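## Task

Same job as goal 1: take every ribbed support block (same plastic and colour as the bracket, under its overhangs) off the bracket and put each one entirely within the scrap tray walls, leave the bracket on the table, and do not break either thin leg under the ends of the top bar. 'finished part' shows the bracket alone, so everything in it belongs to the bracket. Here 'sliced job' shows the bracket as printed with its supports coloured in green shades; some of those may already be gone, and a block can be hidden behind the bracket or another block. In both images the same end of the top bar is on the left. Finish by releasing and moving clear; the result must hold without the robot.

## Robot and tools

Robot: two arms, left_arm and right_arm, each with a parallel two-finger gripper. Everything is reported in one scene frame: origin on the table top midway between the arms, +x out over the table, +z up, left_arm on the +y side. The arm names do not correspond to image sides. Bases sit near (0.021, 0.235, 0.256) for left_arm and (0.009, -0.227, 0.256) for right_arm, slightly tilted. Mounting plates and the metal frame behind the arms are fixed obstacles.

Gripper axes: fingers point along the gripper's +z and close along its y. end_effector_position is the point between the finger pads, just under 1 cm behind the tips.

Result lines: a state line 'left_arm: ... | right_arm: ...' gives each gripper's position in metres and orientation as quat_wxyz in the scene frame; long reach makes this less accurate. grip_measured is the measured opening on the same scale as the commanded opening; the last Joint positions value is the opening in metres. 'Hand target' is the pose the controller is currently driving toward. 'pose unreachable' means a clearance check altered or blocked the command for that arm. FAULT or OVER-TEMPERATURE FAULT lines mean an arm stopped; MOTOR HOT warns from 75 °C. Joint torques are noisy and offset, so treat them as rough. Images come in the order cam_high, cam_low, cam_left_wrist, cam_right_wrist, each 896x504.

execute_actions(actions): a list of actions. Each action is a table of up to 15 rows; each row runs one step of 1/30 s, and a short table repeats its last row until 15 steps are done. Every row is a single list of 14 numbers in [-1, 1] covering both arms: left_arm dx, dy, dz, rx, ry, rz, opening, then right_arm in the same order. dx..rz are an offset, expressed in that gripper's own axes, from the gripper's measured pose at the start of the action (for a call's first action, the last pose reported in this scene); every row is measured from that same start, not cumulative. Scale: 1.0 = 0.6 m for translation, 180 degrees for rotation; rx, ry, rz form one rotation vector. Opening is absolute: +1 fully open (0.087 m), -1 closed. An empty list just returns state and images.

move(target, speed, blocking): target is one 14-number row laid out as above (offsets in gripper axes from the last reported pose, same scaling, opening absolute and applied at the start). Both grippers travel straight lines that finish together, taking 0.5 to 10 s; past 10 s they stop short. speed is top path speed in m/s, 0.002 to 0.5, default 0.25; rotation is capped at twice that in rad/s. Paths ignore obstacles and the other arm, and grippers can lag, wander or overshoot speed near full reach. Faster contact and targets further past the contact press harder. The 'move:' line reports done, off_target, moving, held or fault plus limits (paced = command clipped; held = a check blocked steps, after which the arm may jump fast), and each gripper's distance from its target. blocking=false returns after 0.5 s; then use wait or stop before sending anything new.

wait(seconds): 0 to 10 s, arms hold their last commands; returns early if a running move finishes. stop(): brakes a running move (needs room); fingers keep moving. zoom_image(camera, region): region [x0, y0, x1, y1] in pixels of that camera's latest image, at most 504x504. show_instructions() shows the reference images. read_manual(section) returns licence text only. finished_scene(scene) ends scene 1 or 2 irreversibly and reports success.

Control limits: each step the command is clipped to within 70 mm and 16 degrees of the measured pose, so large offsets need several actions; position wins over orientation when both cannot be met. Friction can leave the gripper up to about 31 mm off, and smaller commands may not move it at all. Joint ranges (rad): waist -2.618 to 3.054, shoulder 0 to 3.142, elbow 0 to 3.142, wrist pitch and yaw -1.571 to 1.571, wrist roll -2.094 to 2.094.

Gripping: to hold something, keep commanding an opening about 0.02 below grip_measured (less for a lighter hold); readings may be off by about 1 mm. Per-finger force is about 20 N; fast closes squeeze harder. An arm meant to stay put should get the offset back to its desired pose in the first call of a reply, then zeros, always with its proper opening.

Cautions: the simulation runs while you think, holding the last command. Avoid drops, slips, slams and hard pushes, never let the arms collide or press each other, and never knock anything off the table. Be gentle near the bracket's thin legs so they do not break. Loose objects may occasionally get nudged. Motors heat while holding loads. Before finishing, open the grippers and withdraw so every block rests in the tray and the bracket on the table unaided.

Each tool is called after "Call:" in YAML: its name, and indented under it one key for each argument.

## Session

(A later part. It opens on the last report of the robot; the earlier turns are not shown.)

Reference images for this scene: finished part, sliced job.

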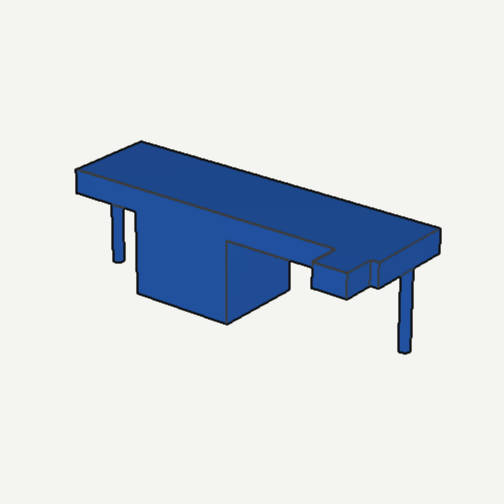

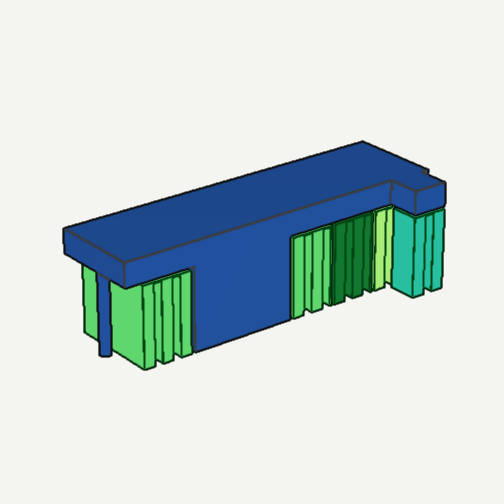

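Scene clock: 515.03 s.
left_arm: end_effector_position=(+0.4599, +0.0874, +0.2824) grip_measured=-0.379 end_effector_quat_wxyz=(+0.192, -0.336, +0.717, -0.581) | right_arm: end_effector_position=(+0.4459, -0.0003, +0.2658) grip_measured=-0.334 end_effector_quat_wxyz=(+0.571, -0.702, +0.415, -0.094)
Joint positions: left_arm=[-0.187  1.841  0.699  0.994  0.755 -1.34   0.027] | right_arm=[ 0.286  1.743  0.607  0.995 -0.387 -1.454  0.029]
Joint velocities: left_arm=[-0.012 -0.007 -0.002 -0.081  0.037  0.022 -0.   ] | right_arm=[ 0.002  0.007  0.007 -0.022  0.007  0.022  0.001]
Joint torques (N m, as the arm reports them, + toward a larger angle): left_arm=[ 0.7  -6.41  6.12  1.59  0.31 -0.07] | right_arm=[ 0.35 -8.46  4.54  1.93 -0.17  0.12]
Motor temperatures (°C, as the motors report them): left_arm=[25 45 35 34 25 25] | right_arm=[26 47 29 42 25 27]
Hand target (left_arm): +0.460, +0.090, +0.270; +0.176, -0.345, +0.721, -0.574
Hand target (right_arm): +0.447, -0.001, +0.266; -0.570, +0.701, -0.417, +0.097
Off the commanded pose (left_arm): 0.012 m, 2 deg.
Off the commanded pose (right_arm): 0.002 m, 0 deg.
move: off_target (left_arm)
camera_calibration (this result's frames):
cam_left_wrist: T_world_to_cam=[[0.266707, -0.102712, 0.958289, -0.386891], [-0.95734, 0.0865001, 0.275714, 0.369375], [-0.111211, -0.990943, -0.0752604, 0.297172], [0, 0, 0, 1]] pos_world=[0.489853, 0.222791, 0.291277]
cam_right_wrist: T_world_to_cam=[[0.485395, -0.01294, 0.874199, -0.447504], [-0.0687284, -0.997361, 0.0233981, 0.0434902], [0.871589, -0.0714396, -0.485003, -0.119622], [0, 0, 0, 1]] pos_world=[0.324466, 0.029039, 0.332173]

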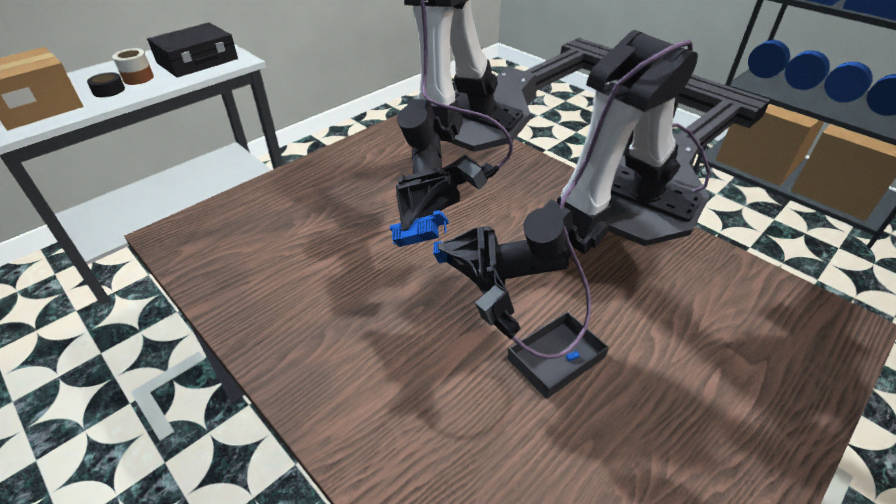

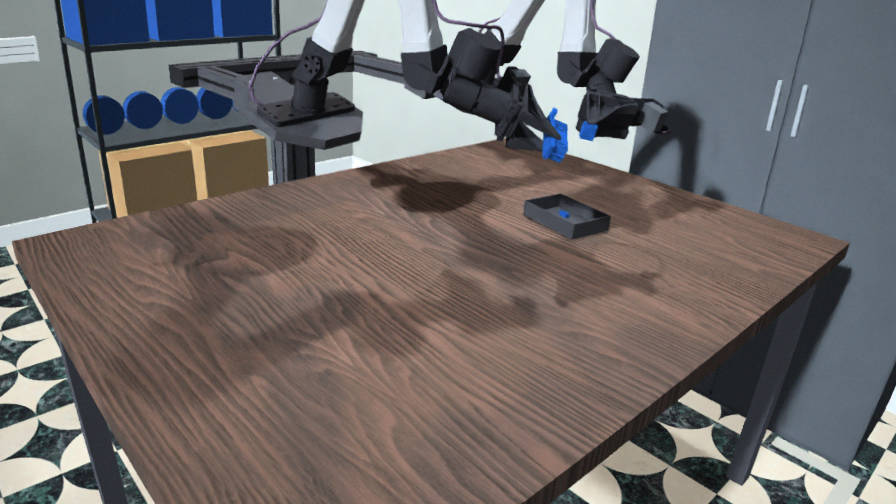

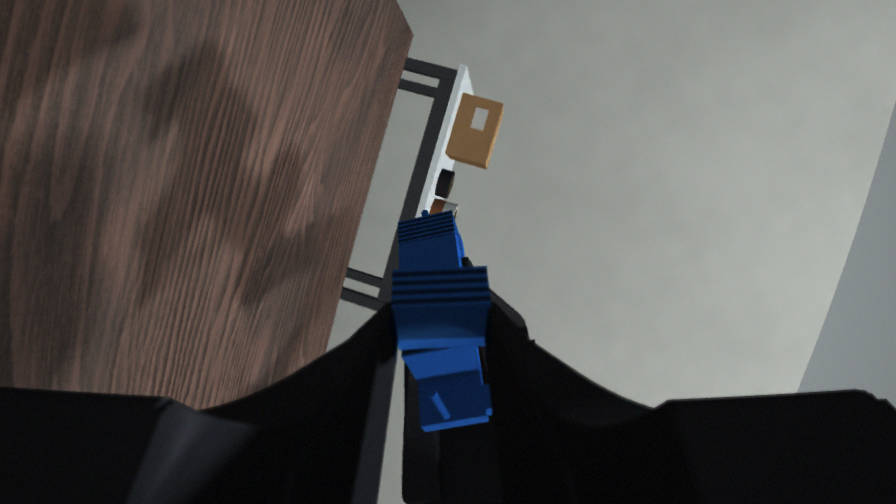

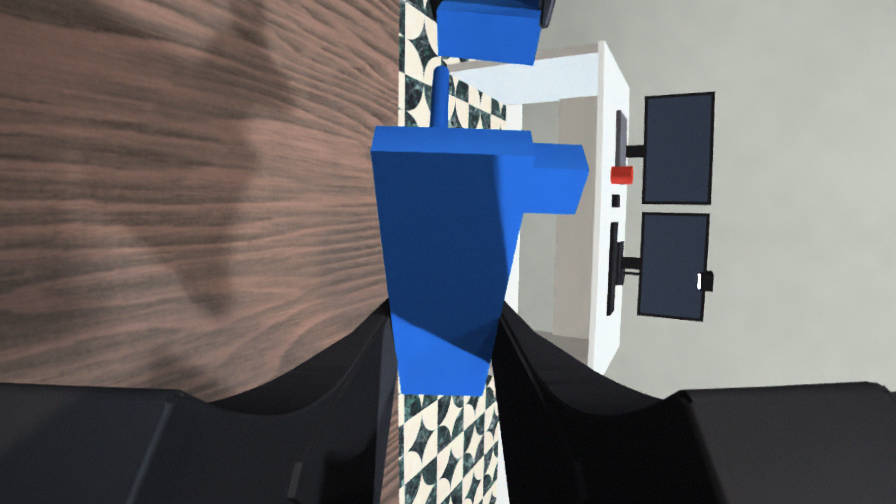

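Call:
move:
  target: [0.0013, 0.4517, -0.316, -0.4039, 0.1595, 0.2671, -0.45, 0, 0, 0, 0, 0, 0, -0.40]
  speed: 0.3

Scene clock: 531.43 s.
left_arm: end_effector_position=(+0.2790, +0.2520, +0.0759) grip_measured=-0.379 end_effector_quat_wxyz=(+0.019, +0.047, +0.999, +0.003) | right_arm: end_effector_position=(+0.4459, -0.0003, +0.2658) grip_measured=-0.334 end_effector_quat_wxyz=(+0.571, -0.702, +0.415, -0.094)
Joint positions: left_arm=[-0.145  1.959  0.733 -0.027 -0.059  0.138  0.027] | right_arm=[ 0.286  1.743  0.607  0.995 -0.387 -1.454  0.029]
Joint velocities: left_arm=[-0.007 -0.007 -0.007 -0.007 -0.037 -0.007  0.   ] | right_arm=[-0.002 -0.012 -0.002  0.007 -0.007  0.022  0.001]
Joint torques (N m, as the arm reports them, + toward a larger angle): left_arm=[-1.02 -5.85  0.37  0.62 -0.04 -0.1 ] | right_arm=[ 0.44 -8.38  4.59  1.94 -0.29  0.09]
Motor temperatures (°C, as the motors report them): left_arm=[25 45 35 33 25 25] | right_arm=[26 47 29 42 25 27]
Hand target (left_arm): +0.265, +0.250, +0.070; +0.003, +0.056, +0.998, +0.005
Hand target (right_arm): +0.446, -0.000, +0.266; -0.571, +0.702, -0.415, +0.094
Off the commanded pose (left_arm): 0.017 m, 3 deg.
Off the commanded pose (right_arm): 0.000 m, 0 deg.
move: off_target (left_arm)
camera_calibration (this result's frames):
cam_left_wrist: T_world_to_cam=[[-0.0884661, -0.995962, -0.0152602, 0.274215], [-0.669204, 0.0480803, 0.741521, 0.132745], [-0.737794, 0.0758117, -0.670756, 0.375771], [0, 0, 0, 1]] pos_world=[0.390333, 0.238237, 0.157802]
cam_right_wrist: T_world_to_cam=[[0.485395, -0.01294, 0.874199, -0.447504], [-0.0687284, -0.997361, 0.0233981, 0.0434902], [0.871589, -0.0714396, -0.485003, -0.119622], [0, 0, 0, 1]] pos_world=[0.324466, 0.029039, 0.332173]

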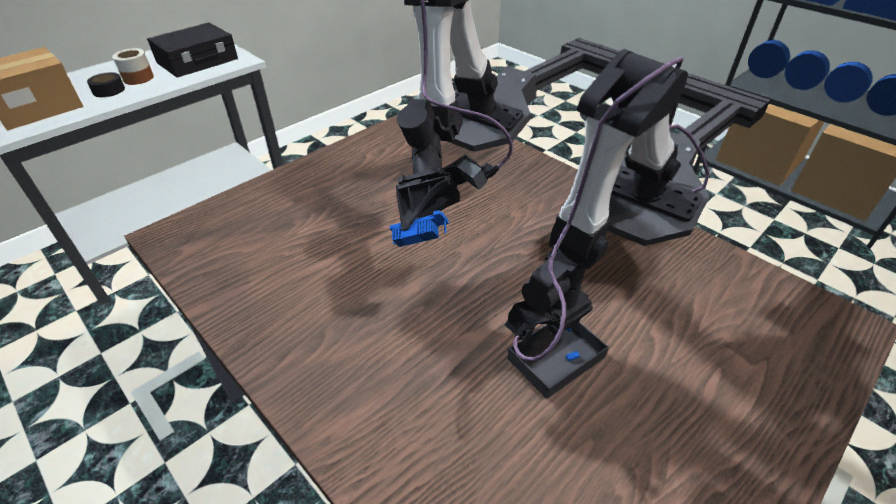

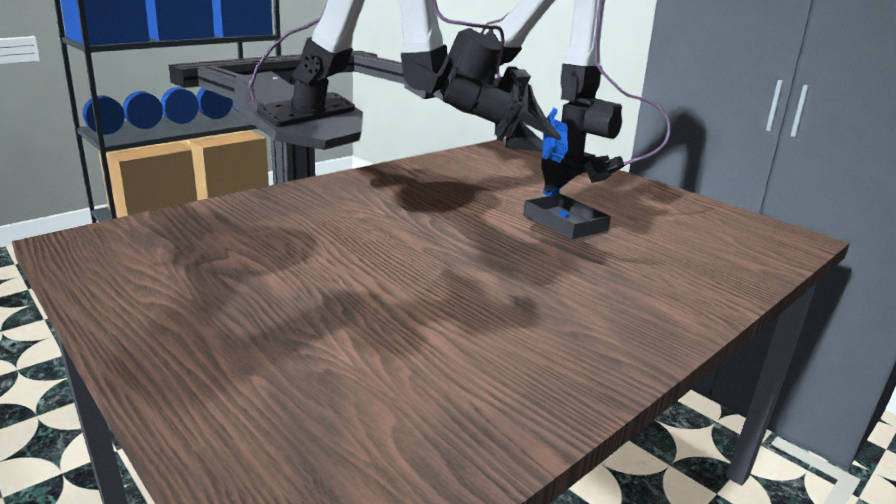

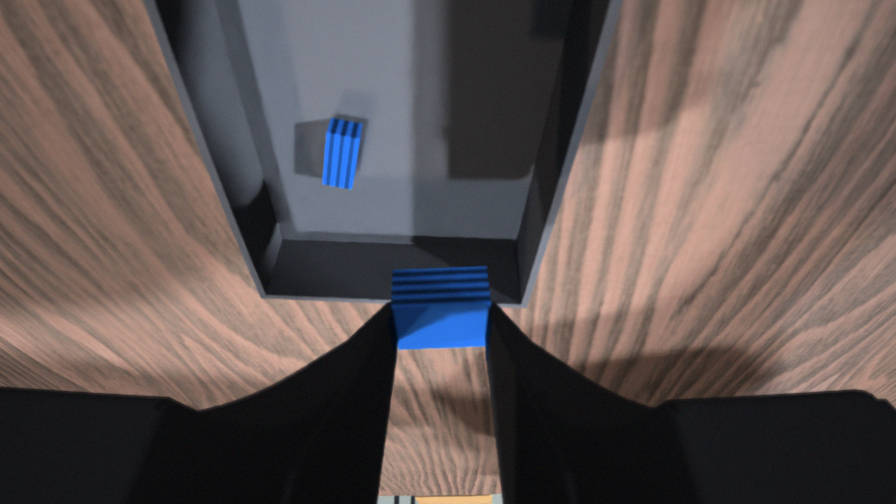

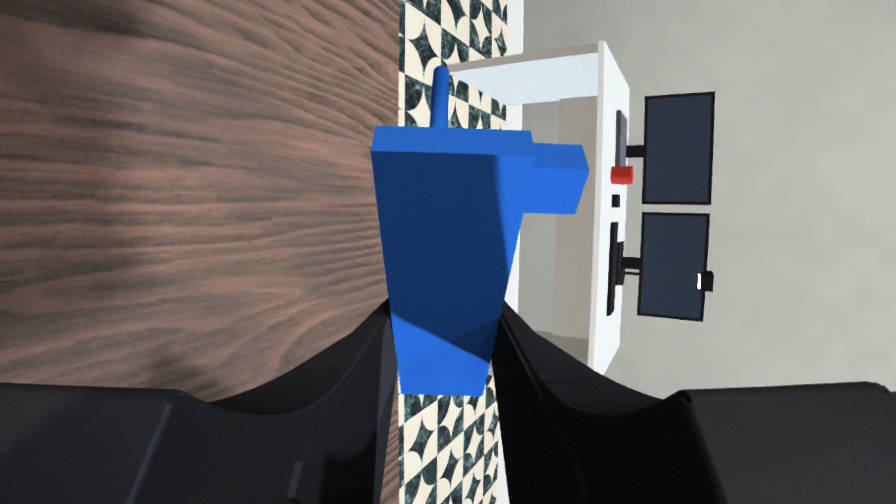

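Call:
move:
  target: [0.0205, -0.0094, 0.099, 0.0026, 0.012, 0.0064, -0.45, 0, 0, 0, 0, 0, 0, -0.40]
  speed: 0.06

Scene clock: 547.27 s.
left_arm: end_effector_position=(+0.2603, +0.2487, +0.0222) grip_measured=-0.379 end_effector_quat_wxyz=(-0.007, +0.053, +0.999, +0.001) | right_arm: end_effector_position=(+0.4459, -0.0003, +0.2658) grip_measured=-0.334 end_effector_quat_wxyz=(+0.571, -0.702, +0.415, -0.094)
Joint positions: left_arm=[-0.145  2.203  0.771  0.125 -0.061  0.147  0.027] | right_arm=[ 0.286  1.743  0.607  0.995 -0.387 -1.454  0.029]
Joint velocities: left_arm=[-0.002  0.002  0.002  0.066  0.066 -0.066 -0.001] | right_arm=[-0.012  0.007 -0.012 -0.022  0.022 -0.051 -0.001]
Joint torques (N m, as the arm reports them, + toward a larger angle): left_arm=[-0.41 -6.22  2.92  0.54  0.08 -0.11] | right_arm=[ 0.36 -8.44  4.54  1.92 -0.27  0.08]
Motor temperatures (°C, as the motors report them): left_arm=[25 44 34 32 25 25] | right_arm=[26 47 29 42 25 27]
Hand target (left_arm): +0.267, +0.247, +0.016; +0.000, +0.057, +0.998, +0.000
Hand target (right_arm): +0.446, -0.000, +0.266; -0.571, +0.702, -0.415, +0.094
Off the commanded pose (left_arm): 0.010 m, 1 deg.
Off the commanded pose (right_arm): 0.000 m, 0 deg.
move: done
camera_calibration (this result's frames):
cam_left_wrist: T_world_to_cam=[[-0.100871, -0.994857, -0.00922359, 0.271283], [-0.628093, 0.0564888, 0.776085, 0.146746], [-0.771572, 0.0840779, -0.630561, 0.332026], [0, 0, 0, 1]] pos_world=[0.375717, 0.233683, 0.0979779]
cam_right_wrist: T_world_to_cam=[[0.485395, -0.01294, 0.874199, -0.447504], [-0.0687284, -0.997361, 0.0233981, 0.0434902], [0.871589, -0.0714396, -0.485003, -0.119622], [0, 0, 0, 1]] pos_world=[0.324466, 0.029039, 0.332173]

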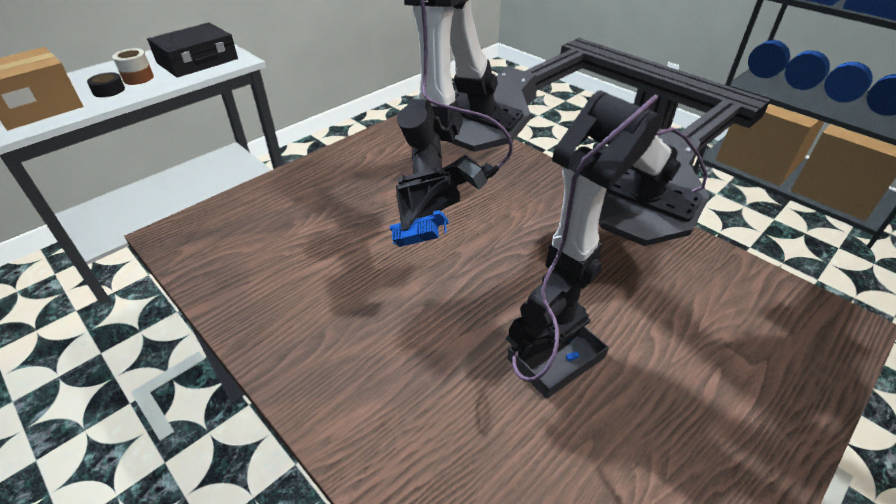

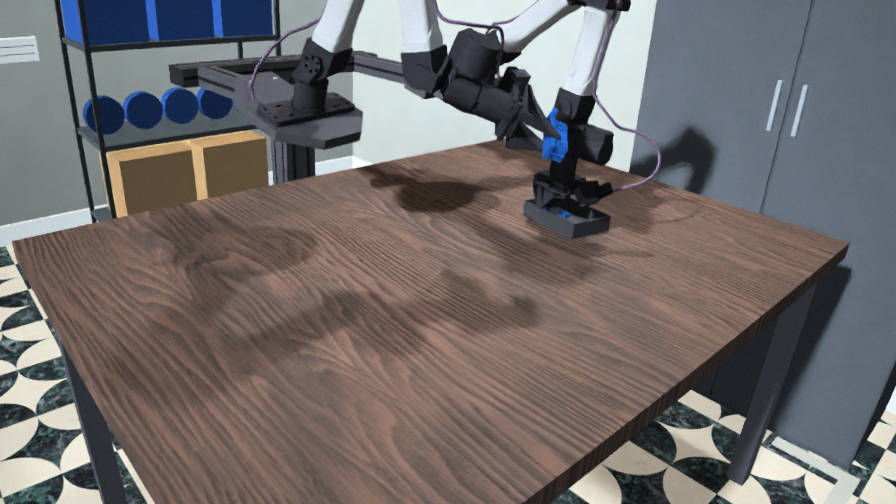

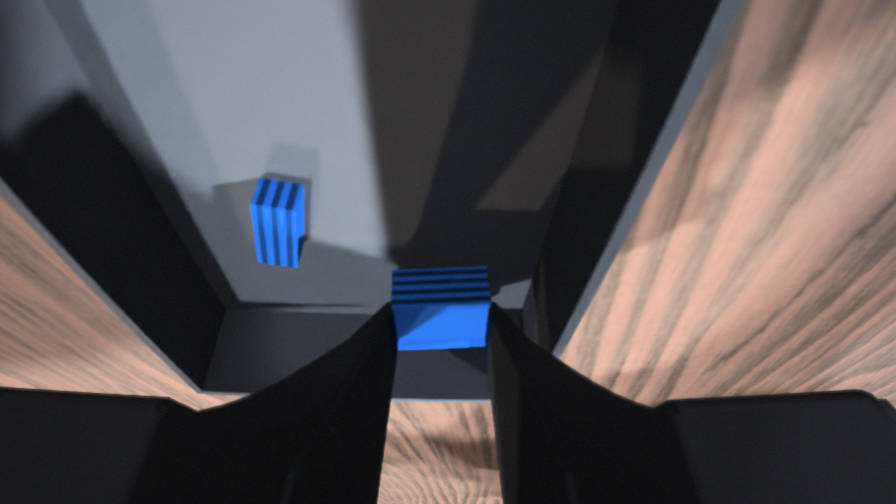

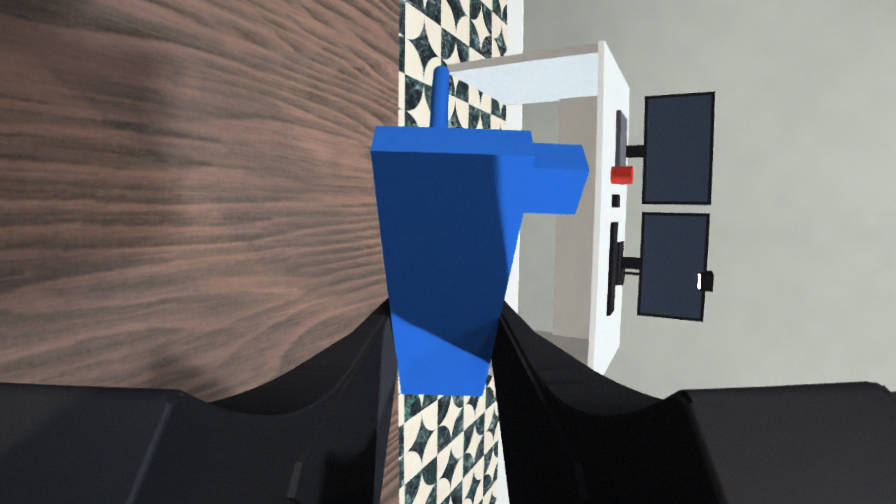

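Call:
move:
  target: [-0.012, 0, 0.02, 0, 0, 0, -0.45, 0, 0, 0, 0, 0, 0, -0.40]
  speed: 0.02

Scene clock: 552.10 s.
left_arm: end_effector_position=(+0.2653, +0.2487, +0.0186) grip_measured=-0.379 end_effector_quat_wxyz=(-0.005, +0.053, +0.999, +0.001) | right_arm: end_effector_position=(+0.4459, -0.0003, +0.2658) grip_measured=-0.334 end_effector_quat_wxyz=(+0.571, -0.702, +0.415, -0.094)
Joint positions: left_arm=[-0.145  2.219  0.792  0.125 -0.061  0.147  0.027] | right_arm=[ 0.286  1.743  0.607  0.995 -0.387 -1.454  0.029]
Joint velocities: left_arm=[-0.007 -0.002  0.012 -0.022  0.022 -0.037  0.   ] | right_arm=[-0.002 -0.002  0.002  0.022 -0.022  0.037 -0.001]
Joint torques (N m, as the arm reports them, + toward a larger angle): left_arm=[-0.15 -5.5   3.18  0.47  0.05 -0.16] | right_arm=[ 0.38 -8.51  4.57  1.95 -0.31  0.1 ]
Motor temperatures (°C, as the motors report them): left_arm=[25 44 34 31 25 25] | right_arm=[26 47 29 42 25 27]
Hand target (left_arm): +0.267, +0.248, +0.010; -0.007, +0.053, +0.999, +0.001
Hand target (right_arm): +0.446, -0.000, +0.266; -0.571, +0.702, -0.415, +0.094
Off the commanded pose (left_arm): 0.009 m, 0 deg.
Off the commanded pose (right_arm): 0.000 m, 0 deg.
move: done
camera_calibration (this result's frames):
cam_left_wrist: T_world_to_cam=[[-0.100568, -0.994881, -0.00987449, 0.271694], [-0.631645, 0.0561758, 0.77322, 0.153739], [-0.768707, 0.0839984, -0.634061, 0.332923], [0, 0, 0, 1]] pos_world=[0.380353, 0.233702, 0.0949025]
cam_right_wrist: T_world_to_cam=[[0.485395, -0.01294, 0.874199, -0.447504], [-0.0687284, -0.997361, 0.0233981, 0.0434902], [0.871589, -0.0714396, -0.485003, -0.119622], [0, 0, 0, 1]] pos_world=[0.324466, 0.029039, 0.332173]

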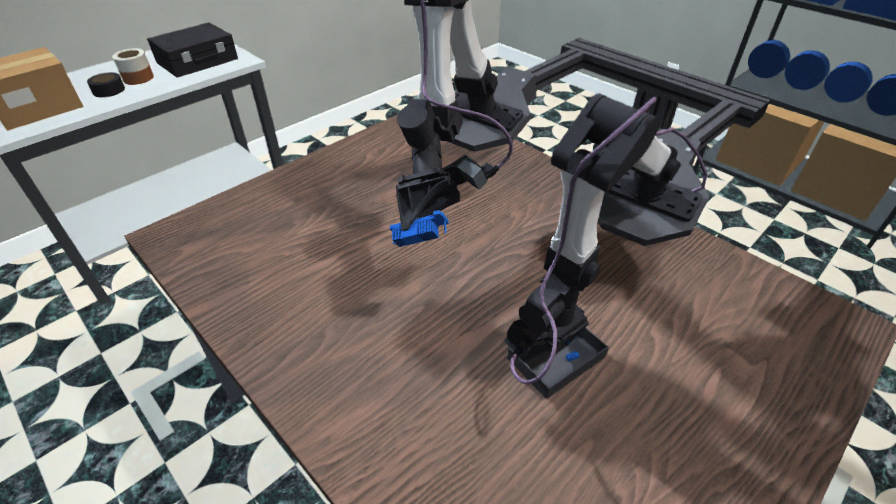

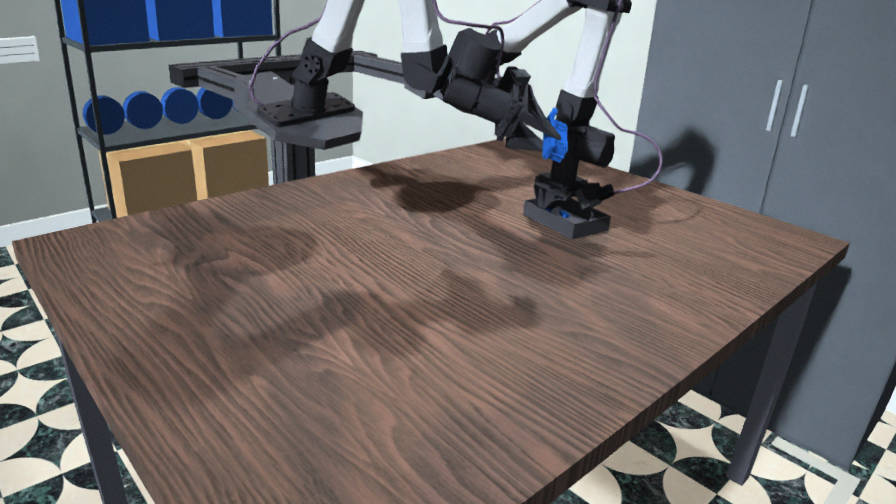

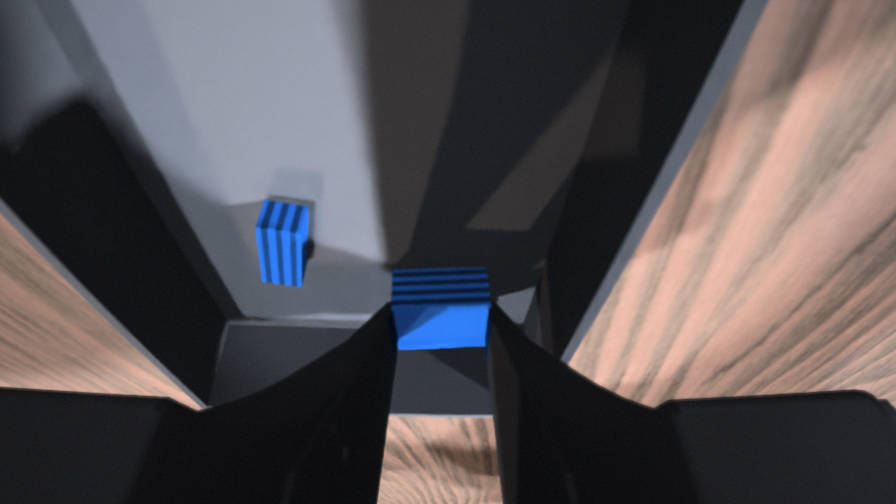

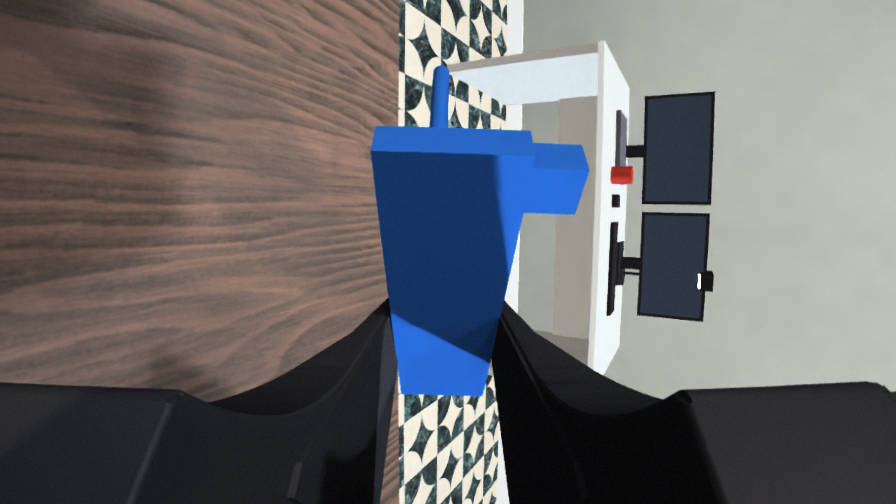

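Call:
move:
  target: [-0.003, 0, 0.019, 0, 0, 0, -0.45, 0, 0, 0, 0, 0, 0, -0.40]
  speed: 0.02

Scene clock: 557.60 s.
left_arm: end_effector_position=(+0.2651, +0.2487, +0.0186) grip_measured=-0.379 end_effector_quat_wxyz=(-0.005, +0.053, +0.999, +0.001) | right_arm: end_effector_position=(+0.4459, -0.0003, +0.2658) grip_measured=-0.334 end_effector_quat_wxyz=(+0.571, -0.702, +0.415, -0.094)
Joint positions: left_arm=[-0.145  2.219  0.792  0.124 -0.061  0.147  0.027] | right_arm=[ 0.286  1.743  0.607  0.995 -0.387 -1.454  0.029]
Joint velocities: left_arm=[-0.022 -0.022  0.002  0.007 -0.066 -0.066 -0.   ] | right_arm=[-0.002 -0.012 -0.002  0.022 -0.051 -0.081 -0.   ]
Joint torques (N m, as the arm reports them, + toward a larger angle): left_arm=[ 0.09 -4.82  2.99  0.61  0.05 -0.17] | right_arm=[ 0.36 -8.42  4.51  1.93 -0.28  0.1 ]
Motor temperatures (°C, as the motors report them): left_arm=[25 44 34 31 25 25] | right_arm=[26 47 29 42 25 27]
Hand target (left_arm): +0.266, +0.248, +0.008; -0.005, +0.053, +0.999, +0.001
Hand target (right_arm): +0.446, -0.000, +0.266; -0.571, +0.702, -0.415, +0.094
Off the commanded pose (left_arm): 0.012 m, 0 deg.
Off the commanded pose (right_arm): 0.000 m, 0 deg.
move: off_target (left_arm)
camera_calibration (this result's frames):
cam_left_wrist: T_world_to_cam=[[-0.100619, -0.994877, -0.0097661, 0.27168], [-0.631054, 0.056228, 0.773698, 0.153416], [-0.769186, 0.0840116, -0.633479, 0.332912], [0, 0, 0, 1]] pos_world=[0.380221, 0.233693, 0.0948487]
cam_right_wrist: T_world_to_cam=[[0.485395, -0.01294, 0.874199, -0.447504], [-0.0687284, -0.997361, 0.0233981, 0.0434902], [0.871589, -0.0714396, -0.485003, -0.119622], [0, 0, 0, 1]] pos_world=[0.324466, 0.029039, 0.332173]

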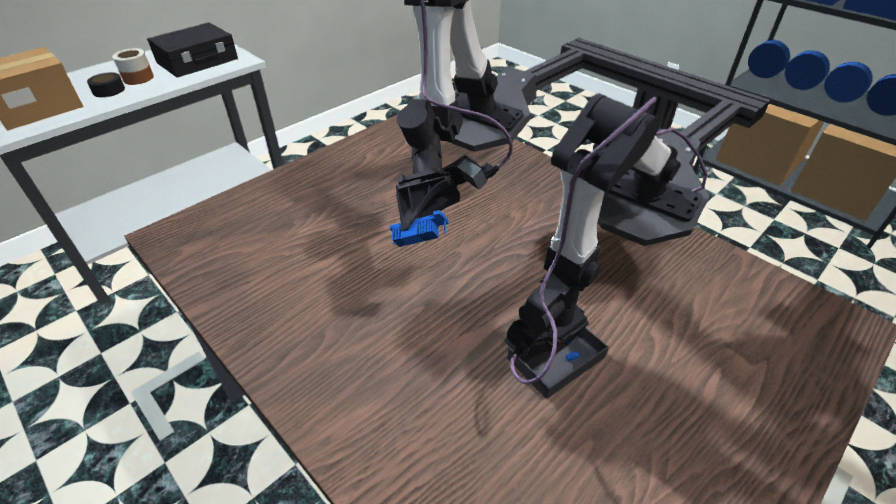

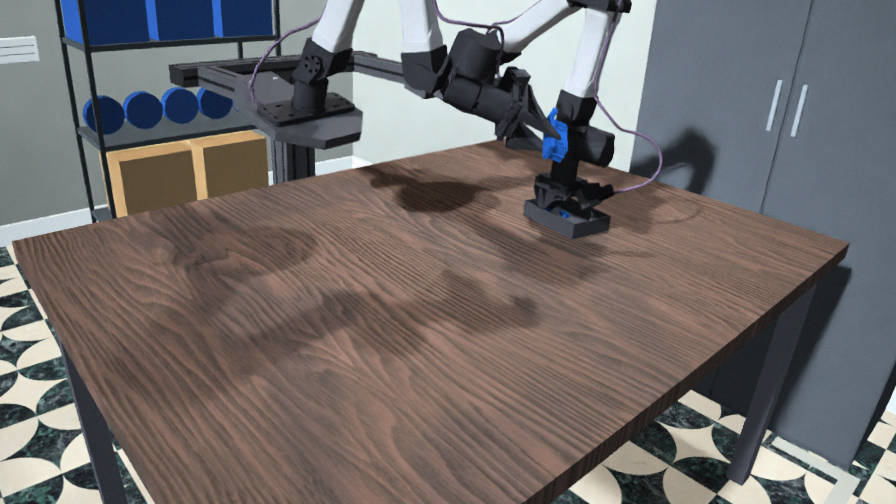

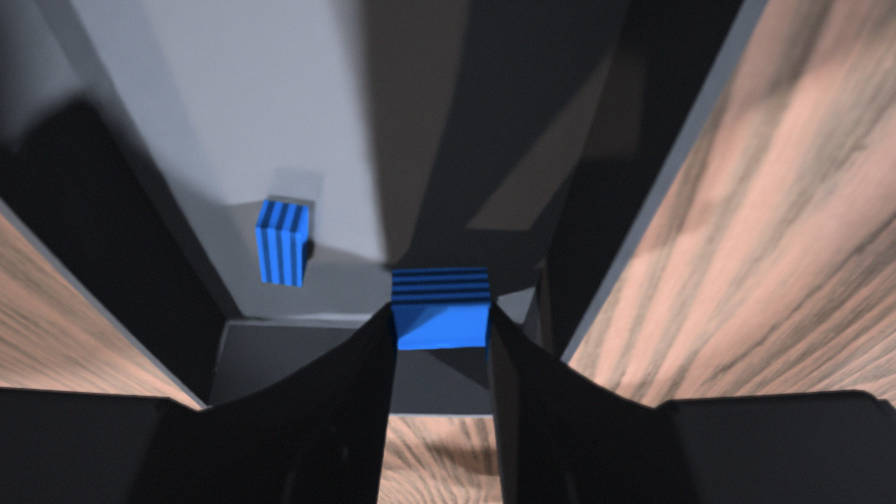

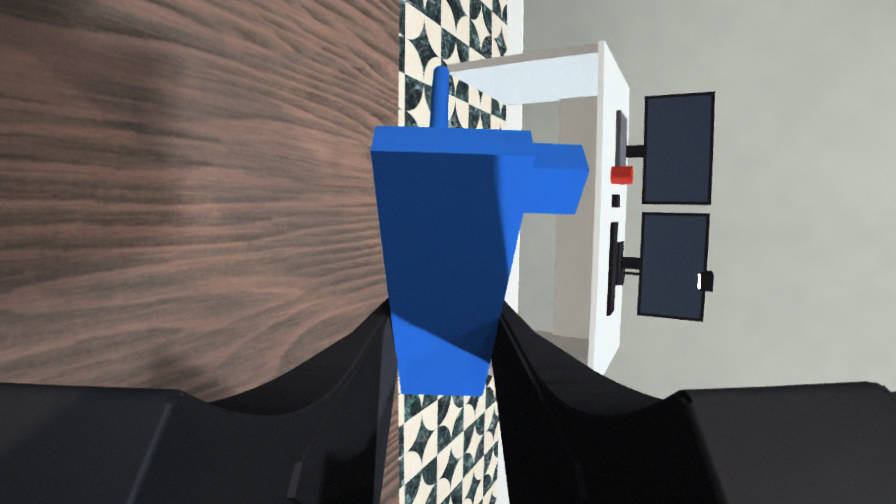

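Call:
execute_actions:
  actions:
    - [[0,0,0,0,0,0,-0.40,0,0,0,0,0,0,-0.40],[0,0,0,0,0,0,-0.385,0,0,0,0,0,0,-0.40],[0,0,0,0,0,0,-0.375,0,0,0,0,0,0,-0.40],[0,0,0,0,0,0,-0.365,0,0,0,0,0,0,-0.40],[0,0,0,0,0,0,-0.355,0,0,0,0,0,0,-0.40],[0,0,0,0,0,0,-0.34,0,0,0,0,0,0,-0.40],[0,0,0,0,0,0,-0.325,0,0,0,0,0,0,-0.40],[0,0,0,0,0,0,-0.31,0,0,0,0,0,0,-0.40],[0,0,0,0,0,0,-0.29,0,0,0,0,0,0,-0.40],[0,0,0,0,0,0,-0.27,0,0,0,0,0,0,-0.40],[0,0,0,0,0,0,-0.25,0,0,0,0,0,0,-0.40],[0,0,0,0,0,0,-0.23,0,0,0,0,0,0,-0.40],[0,0,0,0,0,0,-0.21,0,0,0,0,0,0,-0.40],[0,0,0,0,0,0,-0.20,0,0,0,0,0,0,-0.40],[0,0,0,0,0,0,-0.20,0,0,0,0,0,0,-0.40]]

Call:
move:
  target: [0, 0, -0.13, 0, 0, 0, -0.20, 0, 0, 0, 0, 0, 0, -0.40]
  speed: 0.1

Scene clock: 563.50 s.
left_arm: end_effector_position=(+0.2651, +0.2487, +0.0186) grip_measured=-0.202 end_effector_quat_wxyz=(-0.005, +0.053, +0.999, +0.001) | right_arm: end_effector_position=(+0.4459, -0.0003, +0.2658) grip_measured=-0.334 end_effector_quat_wxyz=(+0.571, -0.702, +0.415, -0.094)
Joint positions: left_arm=[-0.145  2.219  0.792  0.124 -0.061  0.147  0.035] | right_arm=[ 0.286  1.743  0.607  0.995 -0.387 -1.454  0.029]
Joint velocities: left_arm=[ 0.007  0.007 -0.002 -0.037  0.066  0.022  0.003] | right_arm=[-0.007 -0.017 -0.022  0.007  0.007 -0.007 -0.001]
Joint torques (N m, as the arm reports them, + toward a larger angle): left_arm=[-0.14 -8.2   0.97  0.4   0.07 -0.14] | right_arm=[ 0.39 -8.44  4.46  1.94 -0.28  0.11]
Motor temperatures (°C, as the motors report them): left_arm=[25 43 33 31 25 25] | right_arm=[26 47 29 42 25 27]
Hand target (left_arm): +0.265, +0.249, +0.019; -0.005, +0.053, +0.999, +0.001
Hand target (right_arm): +0.446, -0.000, +0.266; -0.571, +0.702, -0.415, +0.094
Off the commanded pose (left_arm): 0.000 m, 0 deg.
Off the commanded pose (right_arm): 0.000 m, 0 deg.
camera_calibration (this result's frames):
cam_left_wrist: T_world_to_cam=[[-0.100619, -0.994877, -0.0097661, 0.27168], [-0.631054, 0.056228, 0.773698, 0.153416], [-0.769186, 0.0840116, -0.633479, 0.332912], [0, 0, 0, 1]] pos_world=[0.380221, 0.233693, 0.0948487]
cam_right_wrist: T_world_to_cam=[[0.485395, -0.01294, 0.874199, -0.447504], [-0.0687284, -0.997361, 0.0233981, 0.0434902], [0.871589, -0.0714396, -0.485003, -0.119622], [0, 0, 0, 1]] pos_world=[0.324466, 0.029039, 0.332173]

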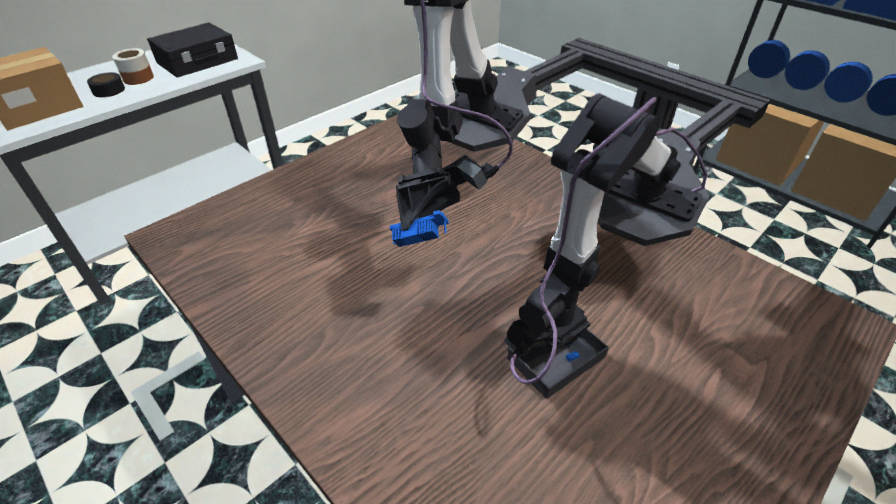

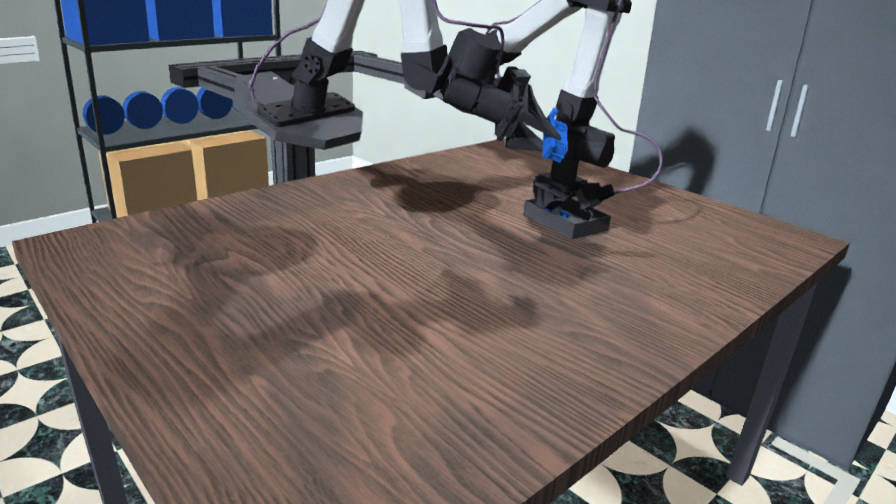

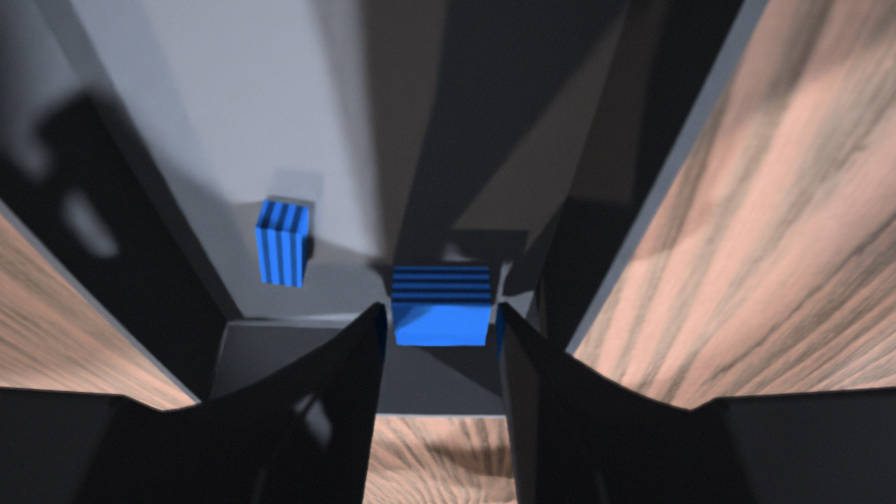

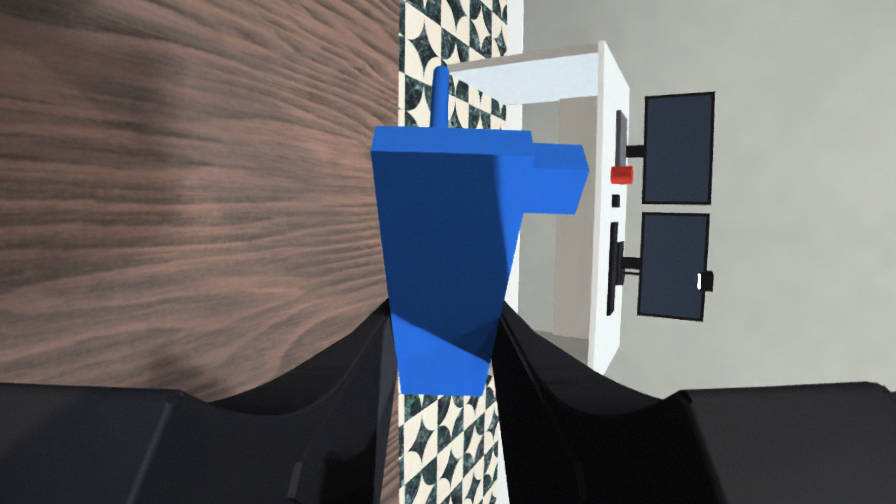

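Scene clock: 564.87 s.
left_arm: end_effector_position=(+0.2820, +0.2519, +0.0949) grip_measured=-0.200 end_effector_quat_wxyz=(+0.013, +0.050, +0.999, +0.002) | right_arm: end_effector_position=(+0.4459, -0.0003, +0.2658) grip_measured=-0.334 end_effector_quat_wxyz=(+0.571, -0.702, +0.415, -0.094)
Joint positions: left_arm=[-0.15   1.89   0.753 -0.13  -0.061  0.139  0.035] | right_arm=[ 0.286  1.743  0.607  0.995 -0.387 -1.454  0.029]
Joint velocities: left_arm=[-0.002 -0.007  0.007 -0.066  0.022 -0.022 -0.   ] | right_arm=[ 0.007 -0.012  0.017  0.022 -0.007  0.037  0.   ]
Joint torques (N m, as the arm reports them, + toward a larger angle): left_arm=[-1.04 -8.57  0.65  0.25  0.   -0.21] | right_arm=[ 0.4  -8.41  4.49  1.96 -0.27  0.09]
Motor temperatures (°C, as the motors report them): left_arm=[25 44 33 31 25 25] | right_arm=[26 47 29 42 25 27]
Hand target (left_arm): +0.267, +0.249, +0.097; -0.005, +0.053, +0.999, +0.001
Hand target (right_arm): +0.446, -0.000, +0.266; -0.571, +0.702, -0.415, +0.094
Off the commanded pose (left_arm): 0.017 m, 2 deg.
Off the commanded pose (right_arm): 0.000 m, 0 deg.
move: off_target (left_arm)
camera_calibration (this result's frames):
cam_left_wrist: T_world_to_cam=[[-0.0945293, -0.995433, -0.0132982, 0.276131], [-0.658897, 0.0525461, 0.750396, 0.115842], [-0.74627, 0.0796966, -0.660855, 0.391263], [0, 0, 0, 1]] pos_world=[0.394418, 0.2376, 0.175313]
cam_right_wrist: T_world_to_cam=[[0.485395, -0.01294, 0.874199, -0.447504], [-0.0687284, -0.997361, 0.0233981, 0.0434902], [0.871589, -0.0714396, -0.485003, -0.119622], [0, 0, 0, 1]] pos_world=[0.324466, 0.029039, 0.332173]

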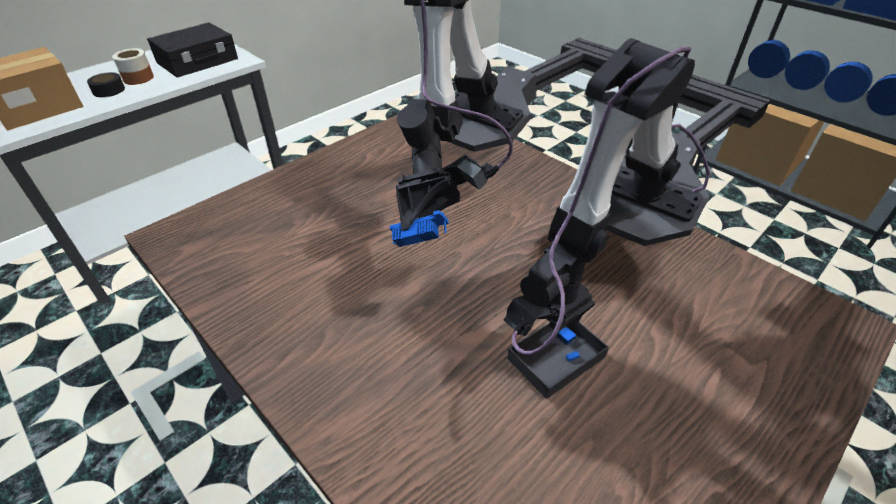

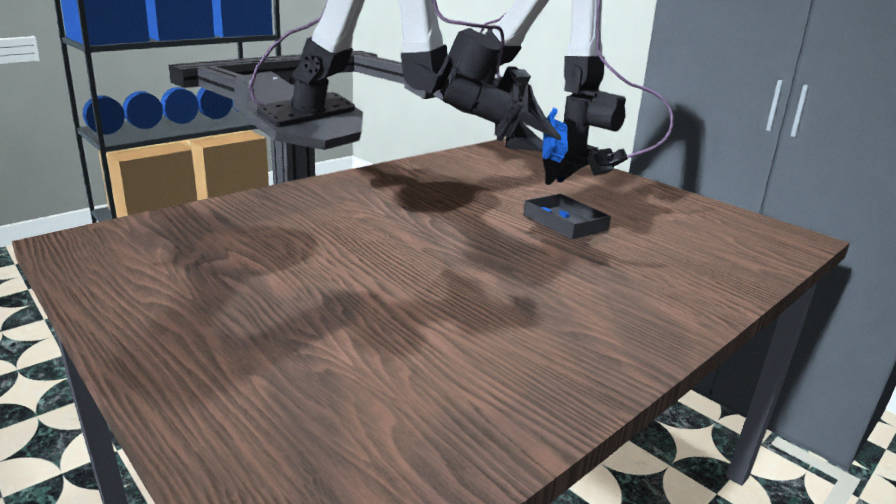

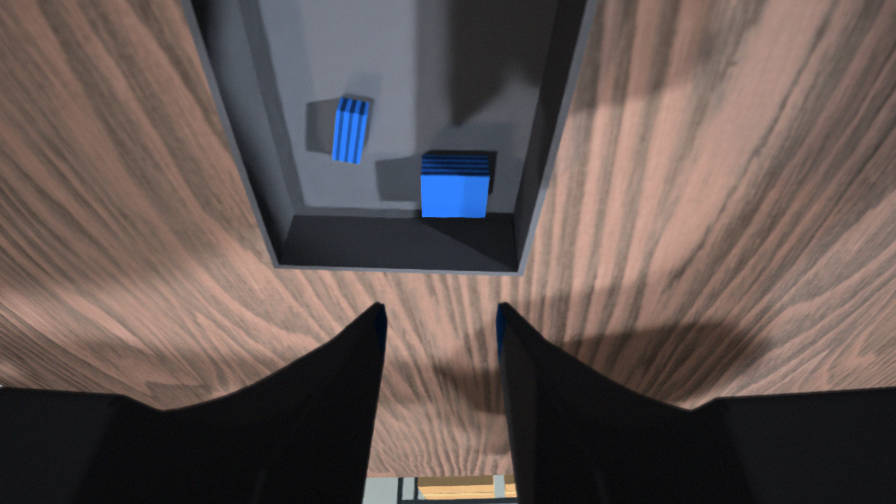

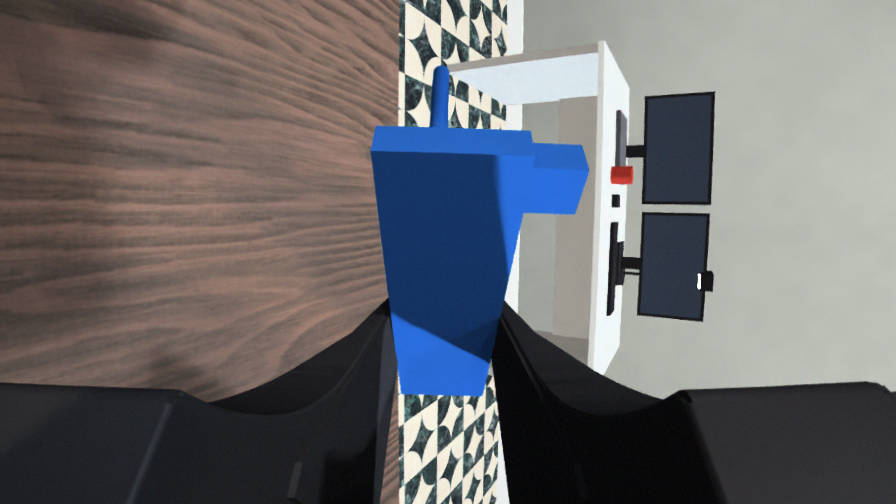

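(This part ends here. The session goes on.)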